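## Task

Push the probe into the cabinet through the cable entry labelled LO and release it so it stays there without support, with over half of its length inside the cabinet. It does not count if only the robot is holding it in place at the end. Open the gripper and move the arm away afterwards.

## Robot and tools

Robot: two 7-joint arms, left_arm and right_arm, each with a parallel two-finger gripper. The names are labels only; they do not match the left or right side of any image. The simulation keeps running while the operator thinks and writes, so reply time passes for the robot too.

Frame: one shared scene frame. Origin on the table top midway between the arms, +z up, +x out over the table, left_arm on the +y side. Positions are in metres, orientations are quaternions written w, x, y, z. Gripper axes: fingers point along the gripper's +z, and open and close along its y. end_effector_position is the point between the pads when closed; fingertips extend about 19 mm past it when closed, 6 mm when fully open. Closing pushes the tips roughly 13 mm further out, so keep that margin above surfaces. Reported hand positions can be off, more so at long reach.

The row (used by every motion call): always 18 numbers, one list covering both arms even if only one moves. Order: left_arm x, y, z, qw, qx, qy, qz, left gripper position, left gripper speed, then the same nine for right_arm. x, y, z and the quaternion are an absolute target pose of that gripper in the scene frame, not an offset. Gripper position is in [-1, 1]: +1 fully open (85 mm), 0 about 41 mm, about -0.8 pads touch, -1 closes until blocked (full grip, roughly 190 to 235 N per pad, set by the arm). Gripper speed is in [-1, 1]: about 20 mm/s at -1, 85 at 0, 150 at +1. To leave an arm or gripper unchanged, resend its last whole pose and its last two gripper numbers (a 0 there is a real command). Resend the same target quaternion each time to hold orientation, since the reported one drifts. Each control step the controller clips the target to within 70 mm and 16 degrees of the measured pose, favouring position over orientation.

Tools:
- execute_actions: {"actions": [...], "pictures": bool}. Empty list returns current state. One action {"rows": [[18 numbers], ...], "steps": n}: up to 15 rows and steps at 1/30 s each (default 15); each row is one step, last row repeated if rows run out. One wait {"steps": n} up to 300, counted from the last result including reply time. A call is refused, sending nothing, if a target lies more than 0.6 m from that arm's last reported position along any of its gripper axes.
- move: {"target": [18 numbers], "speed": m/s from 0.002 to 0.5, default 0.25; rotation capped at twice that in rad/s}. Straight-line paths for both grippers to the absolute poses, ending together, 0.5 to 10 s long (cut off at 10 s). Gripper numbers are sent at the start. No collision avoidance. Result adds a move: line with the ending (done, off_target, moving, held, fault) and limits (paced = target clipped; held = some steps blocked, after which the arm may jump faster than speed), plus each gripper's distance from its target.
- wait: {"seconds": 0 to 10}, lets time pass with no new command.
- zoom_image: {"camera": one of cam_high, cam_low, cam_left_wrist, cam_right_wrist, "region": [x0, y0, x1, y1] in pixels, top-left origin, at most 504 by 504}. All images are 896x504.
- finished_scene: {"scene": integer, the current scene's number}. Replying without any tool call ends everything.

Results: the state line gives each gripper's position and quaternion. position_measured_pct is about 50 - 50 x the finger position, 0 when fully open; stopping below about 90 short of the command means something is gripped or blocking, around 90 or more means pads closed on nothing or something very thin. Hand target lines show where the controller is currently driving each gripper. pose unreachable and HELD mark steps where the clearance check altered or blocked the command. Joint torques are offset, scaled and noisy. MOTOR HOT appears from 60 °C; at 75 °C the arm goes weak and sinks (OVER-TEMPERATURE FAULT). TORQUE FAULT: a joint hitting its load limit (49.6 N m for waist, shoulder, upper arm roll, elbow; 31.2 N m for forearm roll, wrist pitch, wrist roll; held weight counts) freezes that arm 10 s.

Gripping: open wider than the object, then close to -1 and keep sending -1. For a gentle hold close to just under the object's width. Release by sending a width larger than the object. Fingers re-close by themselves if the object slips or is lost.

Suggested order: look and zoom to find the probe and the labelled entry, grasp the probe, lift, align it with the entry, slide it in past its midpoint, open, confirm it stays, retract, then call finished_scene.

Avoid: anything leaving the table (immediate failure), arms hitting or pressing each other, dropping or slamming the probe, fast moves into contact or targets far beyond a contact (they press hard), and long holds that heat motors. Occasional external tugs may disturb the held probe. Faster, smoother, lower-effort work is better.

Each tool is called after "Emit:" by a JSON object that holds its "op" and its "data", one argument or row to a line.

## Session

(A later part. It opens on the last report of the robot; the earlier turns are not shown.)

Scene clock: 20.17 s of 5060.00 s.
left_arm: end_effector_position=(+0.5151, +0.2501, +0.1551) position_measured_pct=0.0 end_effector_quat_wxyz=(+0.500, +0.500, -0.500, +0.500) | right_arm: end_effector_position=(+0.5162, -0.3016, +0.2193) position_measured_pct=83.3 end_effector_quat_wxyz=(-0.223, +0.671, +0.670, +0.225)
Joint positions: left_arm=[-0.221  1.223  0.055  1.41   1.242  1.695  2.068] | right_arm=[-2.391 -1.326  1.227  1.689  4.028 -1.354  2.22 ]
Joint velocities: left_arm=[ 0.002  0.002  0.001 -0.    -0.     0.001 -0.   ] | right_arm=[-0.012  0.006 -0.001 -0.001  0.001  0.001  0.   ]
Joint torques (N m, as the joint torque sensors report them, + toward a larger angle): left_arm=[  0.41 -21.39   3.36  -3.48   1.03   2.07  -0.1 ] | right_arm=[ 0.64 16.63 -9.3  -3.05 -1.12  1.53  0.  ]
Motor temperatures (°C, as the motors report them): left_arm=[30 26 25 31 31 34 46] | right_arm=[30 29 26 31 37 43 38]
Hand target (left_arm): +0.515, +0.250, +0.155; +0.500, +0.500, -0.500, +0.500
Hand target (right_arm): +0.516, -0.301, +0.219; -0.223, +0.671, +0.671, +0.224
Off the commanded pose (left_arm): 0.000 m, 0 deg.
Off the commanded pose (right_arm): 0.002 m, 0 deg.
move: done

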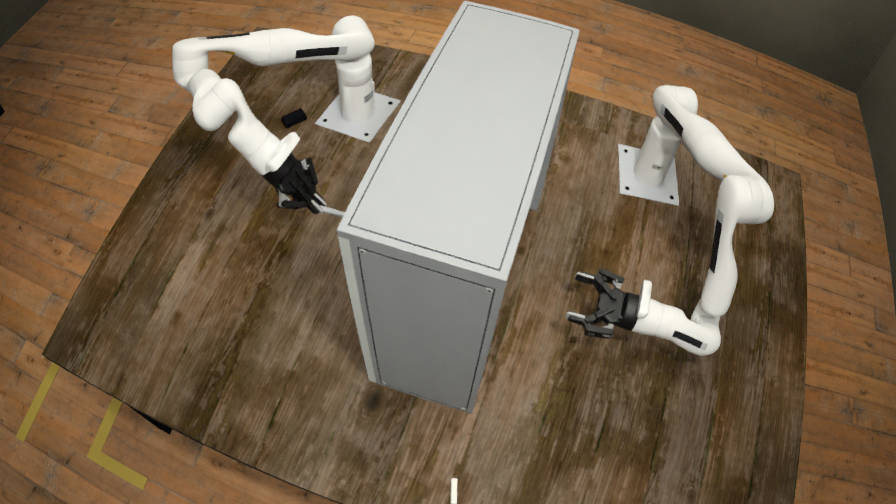

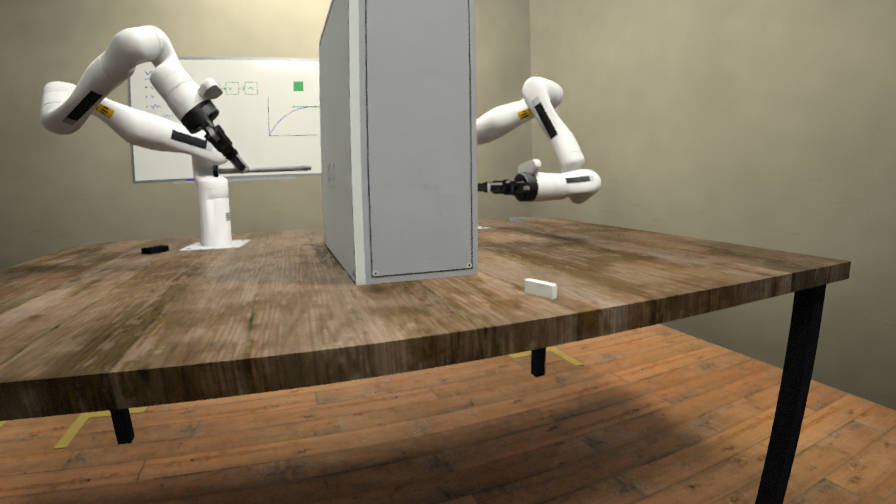

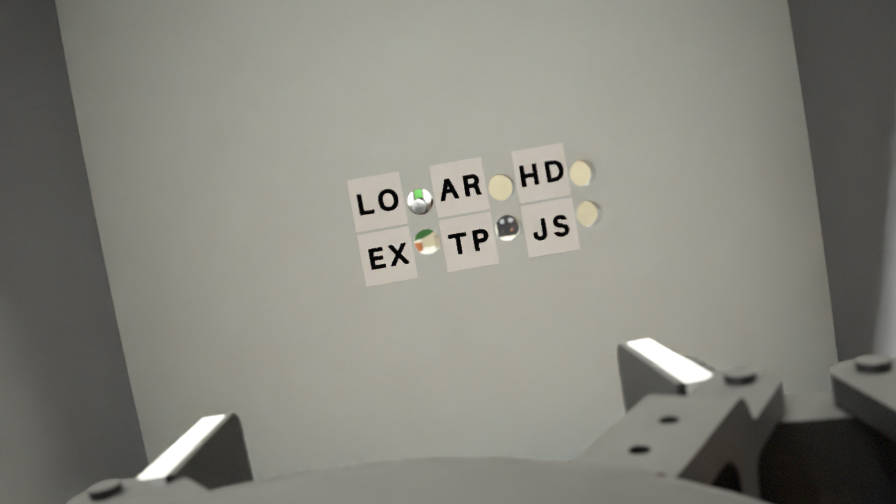

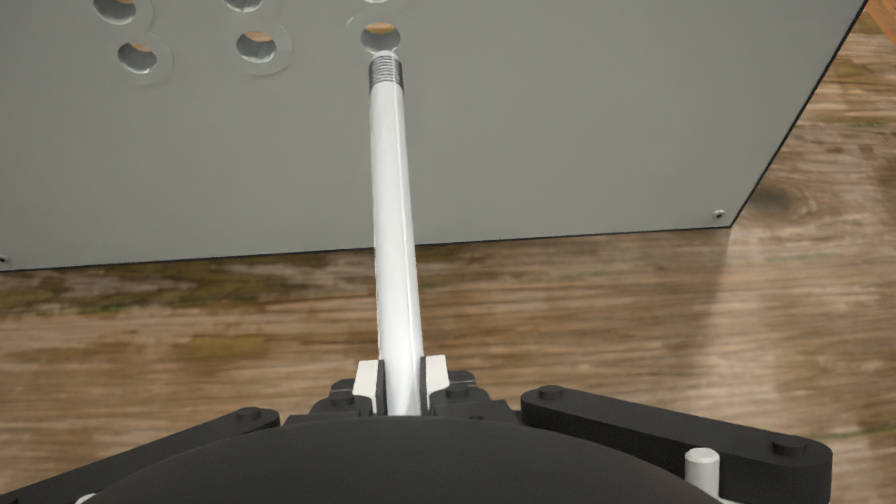

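Emit:
{"op": "move", "data": {
  "target": [0.515,0.25,0.155,0.5,0.5,-0.5,0.5,1,0,0.5145,-0.265,0.223,-0.224,0.67,0.67,0.224,-1,0],
  "speed": 0.08
}}

Emit:
{"op": "zoom_image", "data": {
  "camera": "cam_left_wrist",
  "region": [370,165,470,235]
}}

Scene clock: 21.53 s of 5060.00 s.
left_arm: end_effector_position=(+0.5150, +0.2500, +0.1550) position_measured_pct=0.0 end_effector_quat_wxyz=(+0.500, +0.500, -0.500, +0.500) | right_arm: end_effector_position=(+0.5147, -0.2652, +0.2229) position_measured_pct=83.3 end_effector_quat_wxyz=(-0.224, +0.671, +0.670, +0.224)
Joint positions: left_arm=[-0.221  1.223  0.055  1.411  1.242  1.695  2.068] | right_arm=[-2.457 -1.304  1.239  1.701  4.04  -1.308  2.154]
Joint velocities: left_arm=[ 0.    -0.    -0.     0.    -0.    -0.002  0.   ] | right_arm=[-0.003  0.002 -0.    -0.    -0.    -0.    -0.   ]
Joint torques (N m, as the joint torque sensors report them, + toward a larger angle): left_arm=[  0.51 -21.58   3.18  -3.48   0.83   2.29  -0.08] | right_arm=[ 0.35 16.78 -9.37 -3.05 -0.91  1.5  -0.04]
Motor temperatures (°C, as the motors report them): left_arm=[30 26 25 31 31 34 46] | right_arm=[30 29 26 31 37 43 38]
Hand target (left_arm): +0.515, +0.250, +0.155; +0.500, +0.500, -0.500, +0.500
Hand target (right_arm): +0.515, -0.265, +0.223; -0.224, +0.671, +0.671, +0.224
Off the commanded pose (left_arm): 0.000 m, 0 deg.
Off the commanded pose (right_arm): 0.000 m, 0 deg.
move: done

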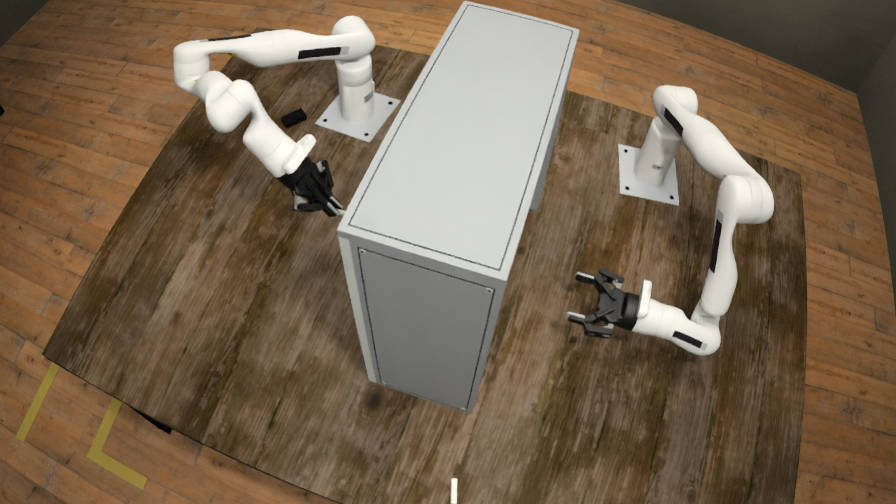

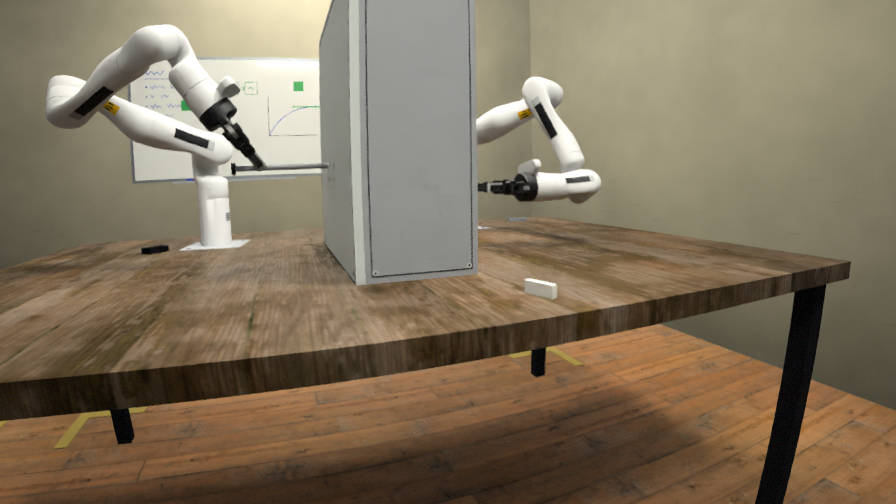

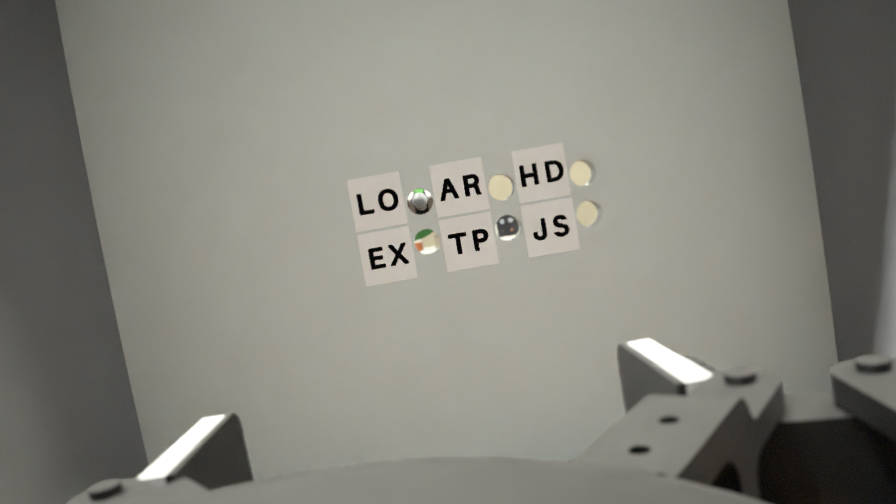

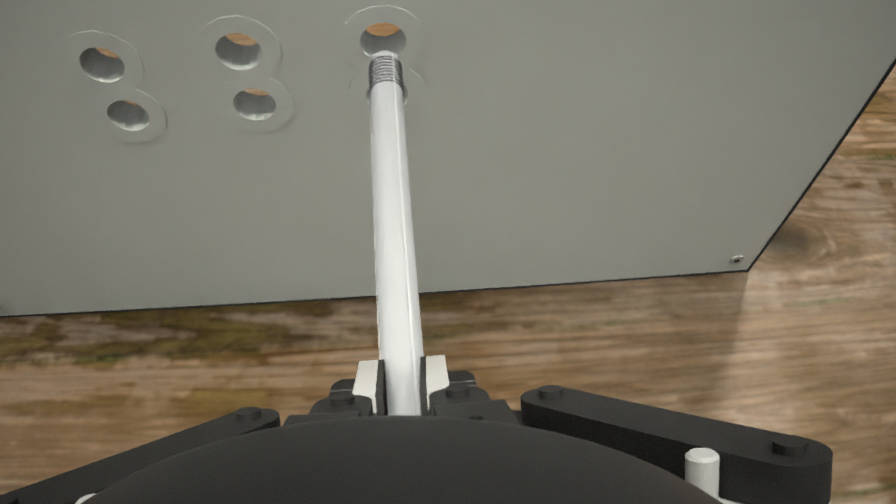

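Region (370, 165, 470, 235) of cam_left_wrist's 896x504 image, scaled by 5.040; it fills the top 353 rows of this view, and the rest is white.

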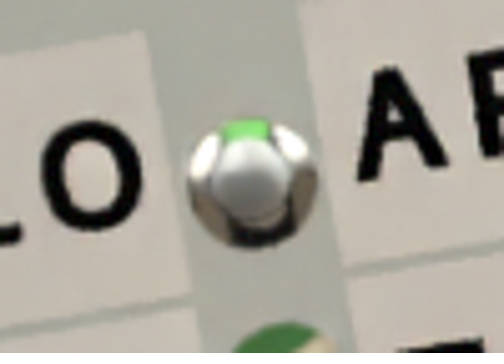

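Emit:
{"op": "move", "data": {
  "target": [0.515,0.25,0.155,0.5,0.5,-0.5,0.5,1,0,0.5145,-0.155,0.224,-0.224,0.67,0.67,0.224,-1,0],
  "speed": 0.06
}}

Scene clock: 24.07 s of 5060.00 s.
left_arm: end_effector_position=(+0.5150, +0.2500, +0.1550) position_measured_pct=0.0 end_effector_quat_wxyz=(+0.500, +0.500, -0.500, +0.500) | right_arm: end_effector_position=(+0.5150, -0.1554, +0.2239) position_measured_pct=83.3 end_effector_quat_wxyz=(-0.224, +0.671, +0.670, +0.225)
Joint positions: left_arm=[-0.221  1.223  0.055  1.411  1.242  1.695  2.068] | right_arm=[-2.686 -1.248  1.309  1.681  4.107 -1.183  1.981]
Joint velocities: left_arm=[-0.001 -0.     0.    -0.    -0.    -0.002 -0.002] | right_arm=[-0.005  0.001 -0.001 -0.001 -0.001  0.    -0.   ]
Joint torques (N m, as the joint torque sensors report them, + toward a larger angle): left_arm=[  0.49 -21.42   3.33  -3.78   1.03   2.18   0.2 ] | right_arm=[-0.04 16.87 -9.64 -3.45 -0.76  1.67  0.2 ]
Motor temperatures (°C, as the motors report them): left_arm=[30 26 25 31 31 34 46] | right_arm=[30 29 26 31 37 43 38]
Hand target (left_arm): +0.515, +0.250, +0.155; +0.500, +0.500, -0.500, +0.500
Hand target (right_arm): +0.515, -0.155, +0.224; -0.224, +0.671, +0.671, +0.224
Off the commanded pose (left_arm): 0.000 m, 0 deg.
Off the commanded pose (right_arm): 0.001 m, 0 deg.
move: done

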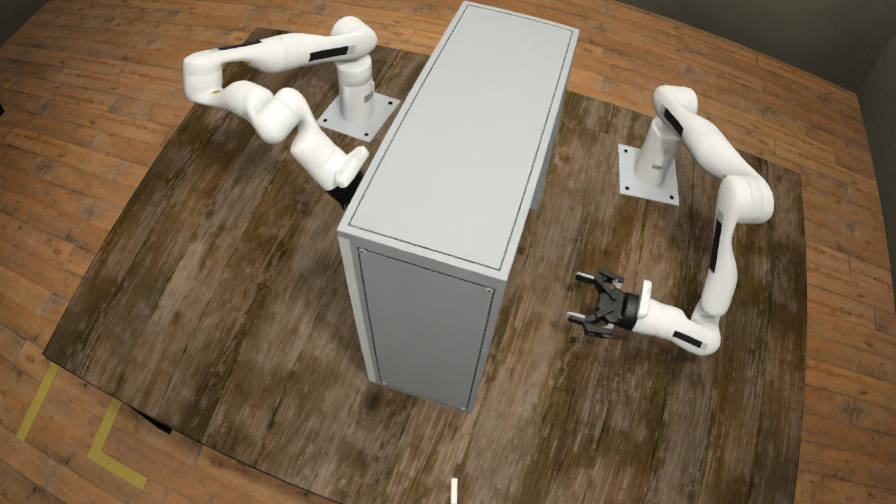

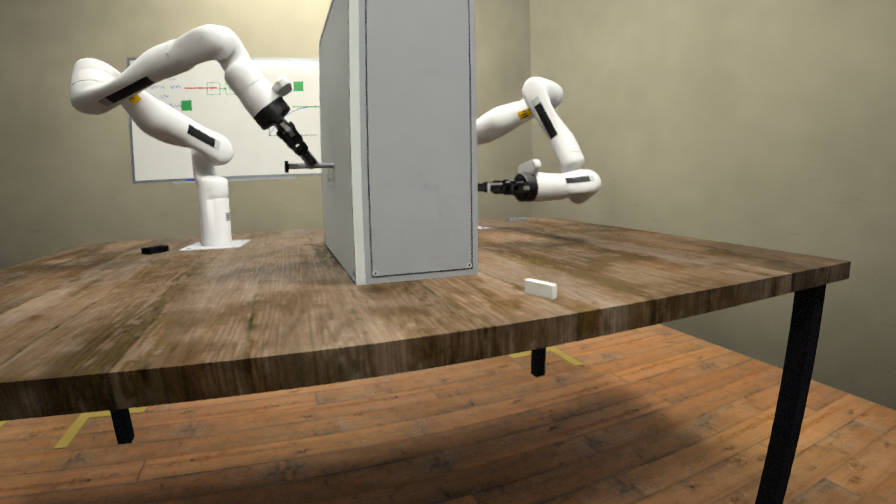

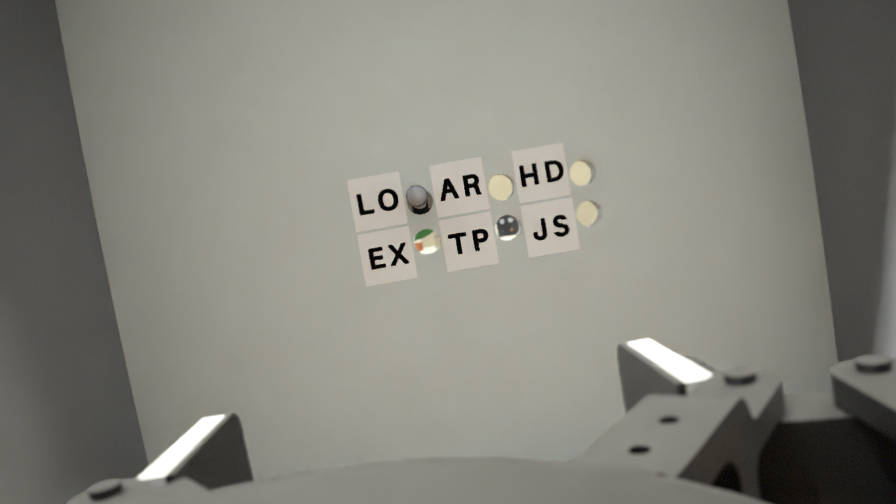

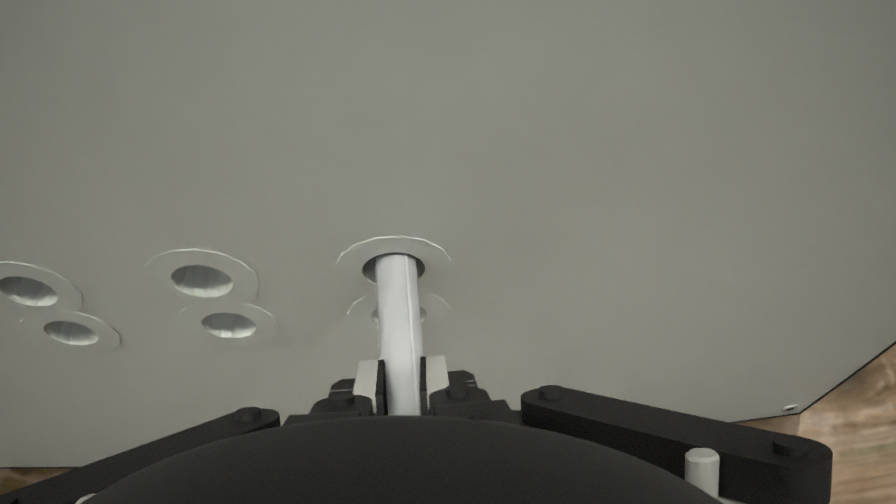

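Emit:
{"op": "move", "data": {
  "target": [0.515,0.25,0.155,0.5,0.5,-0.5,0.5,1,0,0.5135,-0.131,0.222,-0.224,0.67,0.67,0.224,-1,0],
  "speed": 0.04
}}

Emit:
{"op": "move", "data": {
  "target": [0.515,0.25,0.155,0.5,0.5,-0.5,0.5,1,0,0.5135,-0.131,0.222,-0.224,0.67,0.67,0.224,0.3,0]
}}

Emit:
{"op": "move", "data": {
  "target": [0.515,0.25,0.155,0.5,0.5,-0.5,0.5,1,0,0.5135,-0.24,0.31,-0.224,0.67,0.67,0.224,0.3,0]
}}

Scene clock: 25.30 s of 5060.00 s.
left_arm: end_effector_position=(+0.5150, +0.2500, +0.1550) position_measured_pct=0.0 end_effector_quat_wxyz=(+0.500, +0.500, -0.500, +0.500) | right_arm: end_effector_position=(+0.5137, -0.1312, +0.2220) position_measured_pct=83.3 end_effector_quat_wxyz=(-0.224, +0.671, +0.670, +0.224)
Joint positions: left_arm=[-0.221  1.223  0.055  1.411  1.242  1.695  2.068] | right_arm=[-2.739 -1.239  1.329  1.671  4.125 -1.158  1.945]
Joint velocities: left_arm=[0.001 0.    0.    0.    0.    0.    0.001] | right_arm=[-0.003  0.001 -0.001 -0.     0.    -0.001  0.   ]
Joint torques (N m, as the joint torque sensors report them, + toward a larger angle): left_arm=[  0.88 -21.23   3.39  -3.05   1.04   2.39  -0.06] | right_arm=[ 0.22 16.84 -9.57 -3.69 -0.57  1.62  0.04]
Motor temperatures (°C, as the motors report them): left_arm=[30 26 25 31 31 34 46] | right_arm=[30 30 26 31 37 43 38]
Hand target (left_arm): +0.515, +0.250, +0.155; +0.500, +0.500, -0.500, +0.500
Hand target (right_arm): +0.514, -0.131, +0.222; -0.224, +0.671, +0.671, +0.224
Off the commanded pose (left_arm): 0.000 m, 0 deg.
Off the commanded pose (right_arm): 0.000 m, 0 deg.
move: done

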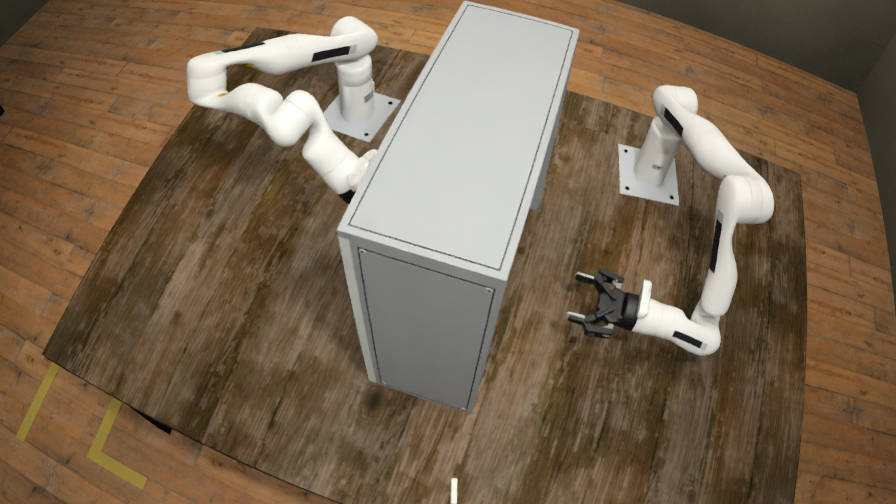

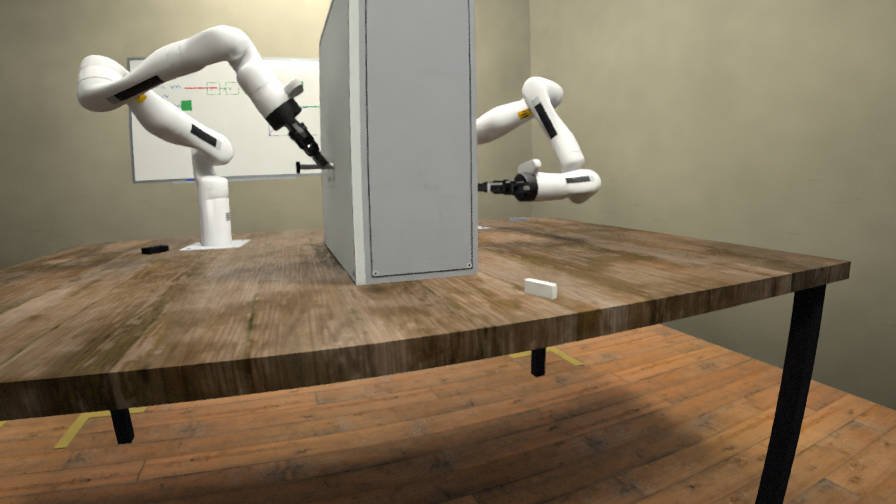

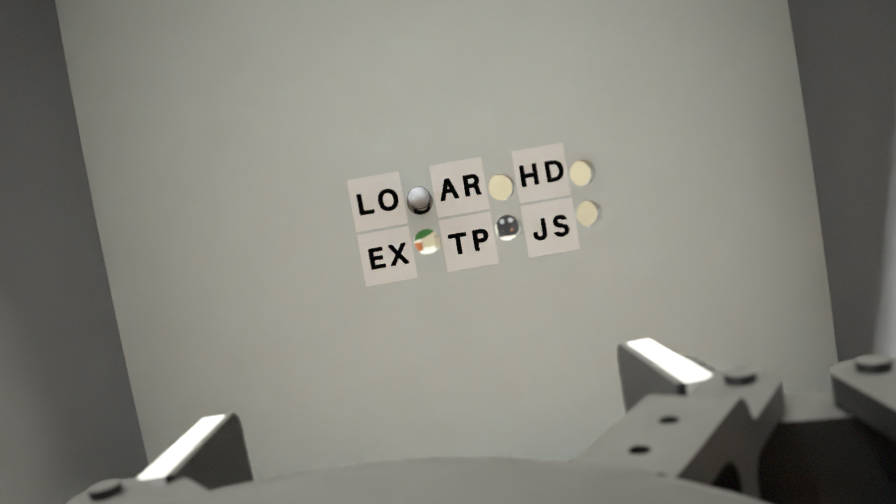

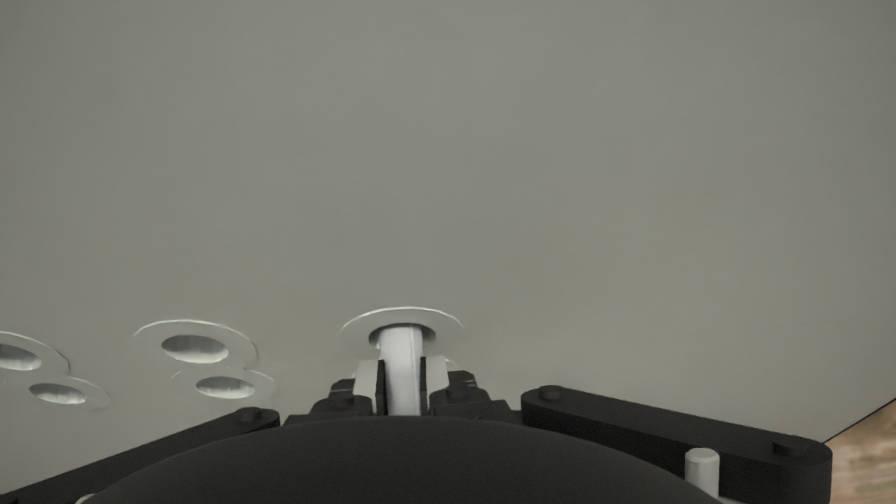

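Scene clock: 26.20 s of 5060.00 s.
left_arm: end_effector_position=(+0.5150, +0.2500, +0.1550) position_measured_pct=0.0 end_effector_quat_wxyz=(+0.500, +0.500, -0.500, +0.500) | right_arm: end_effector_position=(+0.5135, -0.1310, +0.2220) position_measured_pct=34.9 end_effector_quat_wxyz=(-0.224, +0.671, +0.671, +0.224)
Joint positions: left_arm=[-0.221  1.223  0.055  1.411  1.242  1.695  2.068] | right_arm=[-2.739 -1.239  1.329  1.671  4.125 -1.158  1.945]
Joint velocities: left_arm=[-0.     0.     0.     0.     0.     0.     0.001] | right_arm=[ 0.001  0.    -0.    -0.001 -0.     0.     0.   ]
Joint torques (N m, as the joint torque sensors report them, + toward a larger angle): left_arm=[  0.72 -21.35   3.51  -3.62   1.33   2.33   0.07] | right_arm=[ 0.53 17.05 -9.28 -3.33 -0.61  1.43 -0.06]
Motor temperatures (°C, as the motors report them): left_arm=[30 26 25 31 31 34 46] | right_arm=[30 30 26 31 37 43 38]
Hand target (left_arm): +0.515, +0.250, +0.155; +0.500, +0.500, -0.500, +0.500
Hand target (right_arm): +0.514, -0.131, +0.222; -0.224, +0.671, +0.671, +0.224
Off the commanded pose (left_arm): 0.000 m, 0 deg.
Off the commanded pose (right_arm): 0.000 m, 0 deg.
move: done

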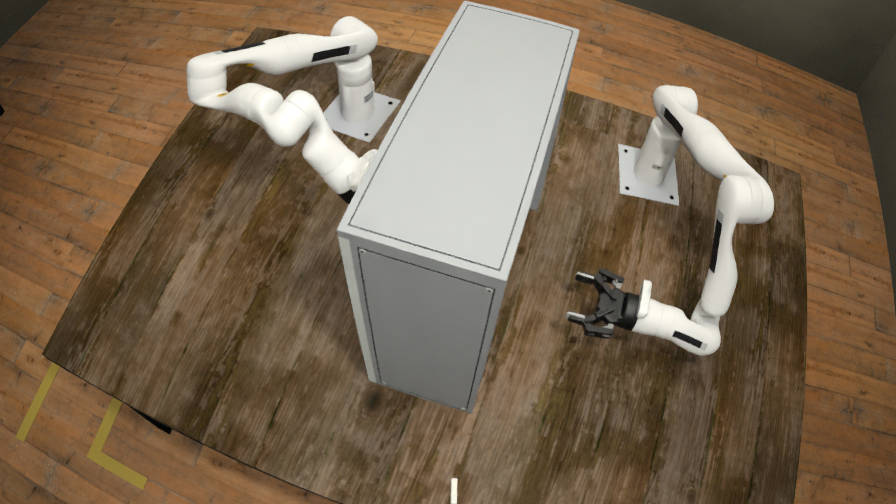

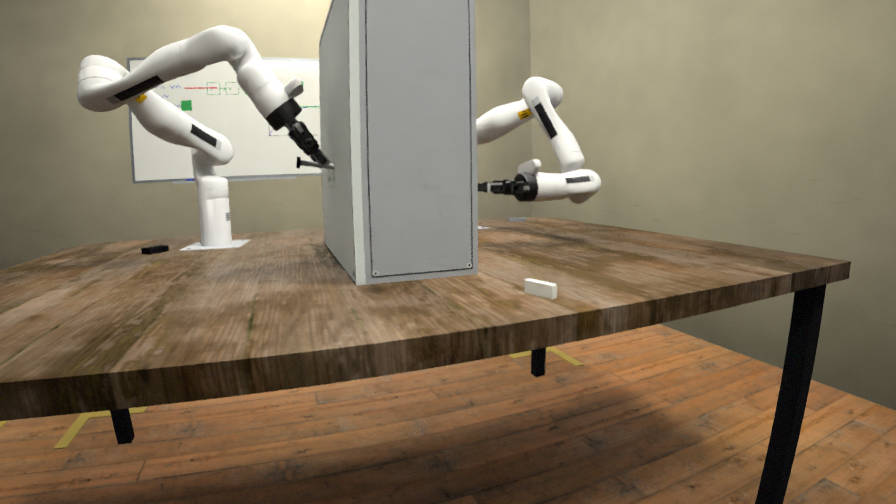

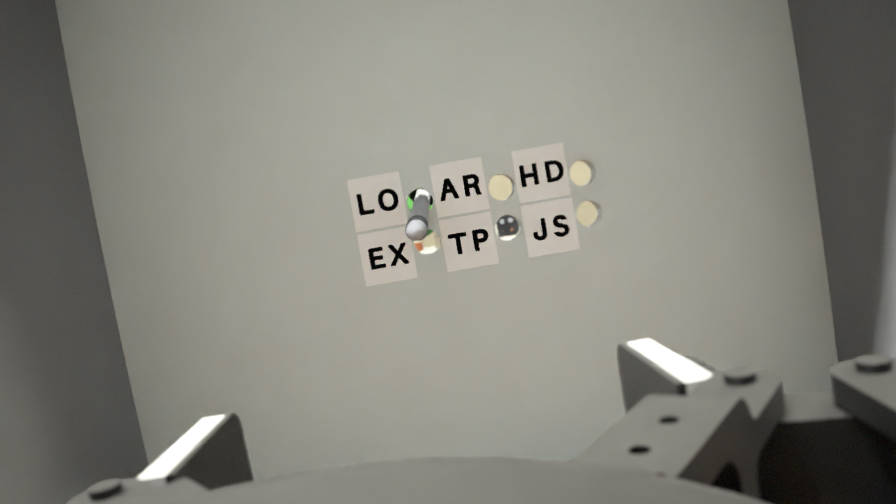

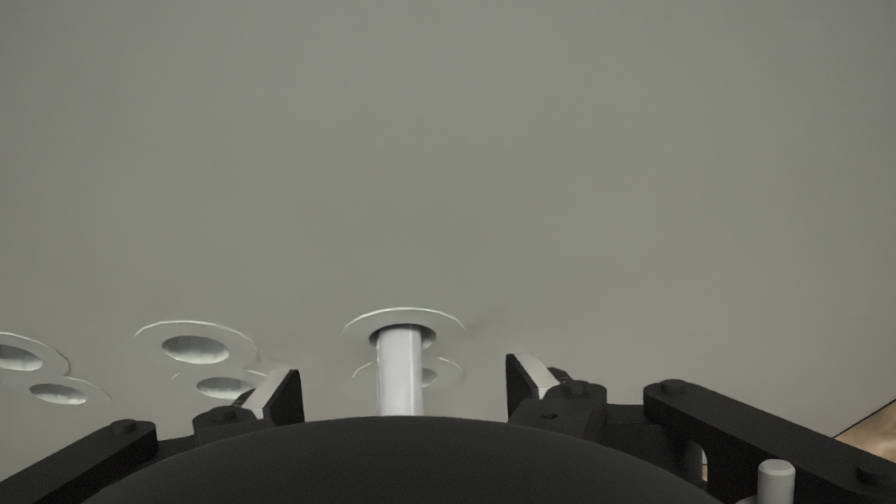

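Scene clock: 27.20 s of 5060.00 s.
left_arm: end_effector_position=(+0.5150, +0.2500, +0.1550) position_measured_pct=0.0 end_effector_quat_wxyz=(+0.500, +0.500, -0.500, +0.500) | right_arm: end_effector_position=(+0.5132, -0.2397, +0.3099) position_measured_pct=34.9 end_effector_quat_wxyz=(-0.224, +0.671, +0.671, +0.224)
Joint positions: left_arm=[-0.221  1.223  0.055  1.411  1.242  1.695  2.068] | right_arm=[-2.526 -1.167  1.153  1.556  3.939 -1.407  2.11 ]
Joint velocities: left_arm=[ 0.    -0.     0.    -0.    -0.    -0.002  0.001] | right_arm=[ 0.003  0.    -0.002  0.     0.001  0.002 -0.002]
Joint torques (N m, as the joint torque sensors report them, + toward a larger angle): left_arm=[  0.97 -21.23   3.38  -3.22   1.25   2.2    0.11] | right_arm=[ 0.28 16.26 -8.7  -3.84 -0.9   1.64 -0.19]
Motor temperatures (°C, as the motors report them): left_arm=[30 26 25 31 31 34 46] | right_arm=[30 30 26 31 37 43 38]
Hand target (left_arm): +0.515, +0.250, +0.155; +0.500, +0.500, -0.500, +0.500
Hand target (right_arm): +0.513, -0.240, +0.310; -0.224, +0.671, +0.670, +0.224
Off the commanded pose (left_arm): 0.000 m, 0 deg.
Off the commanded pose (right_arm): 0.000 m, 0 deg.
move: done

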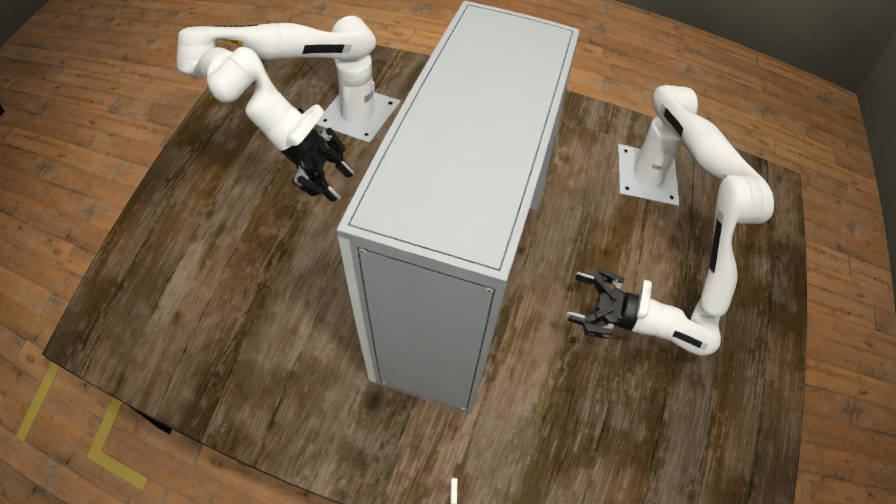

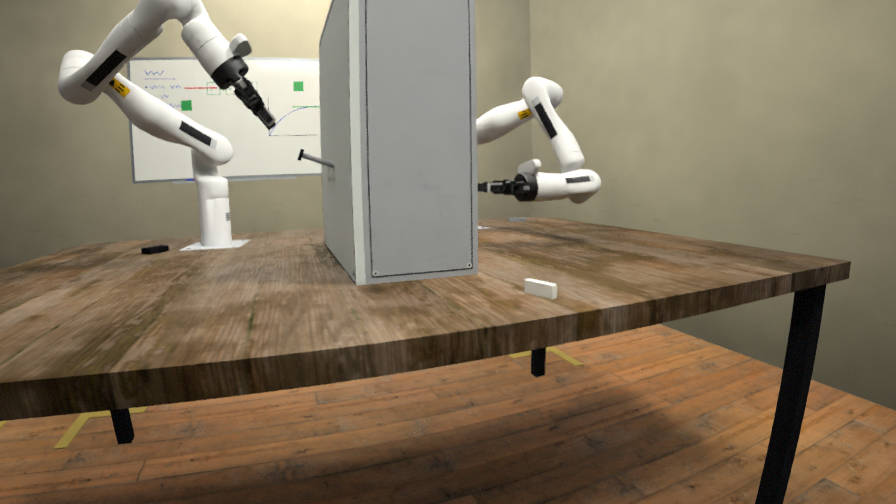

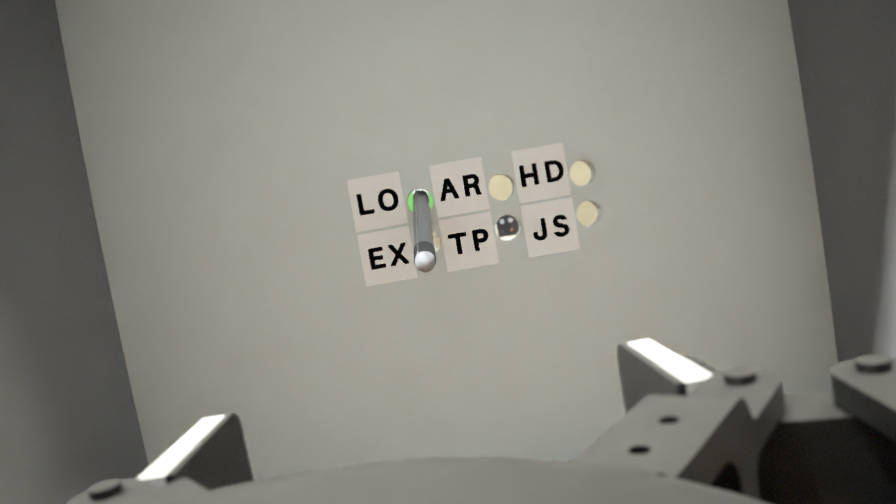

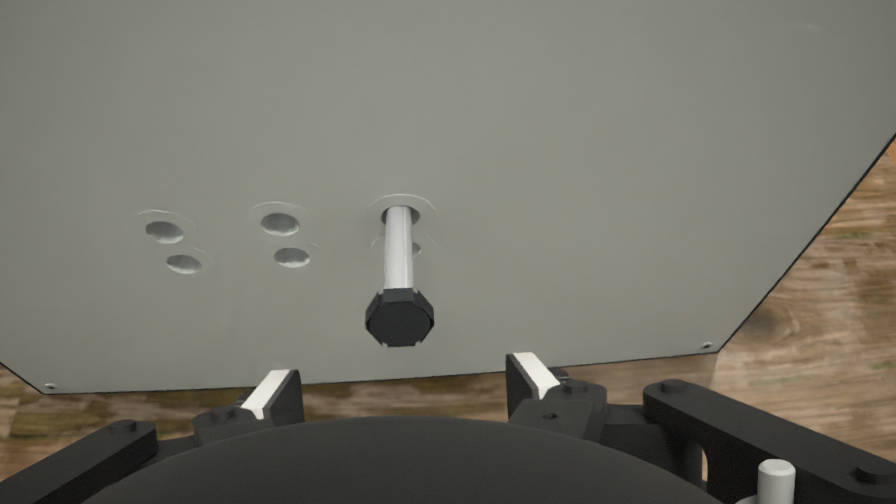

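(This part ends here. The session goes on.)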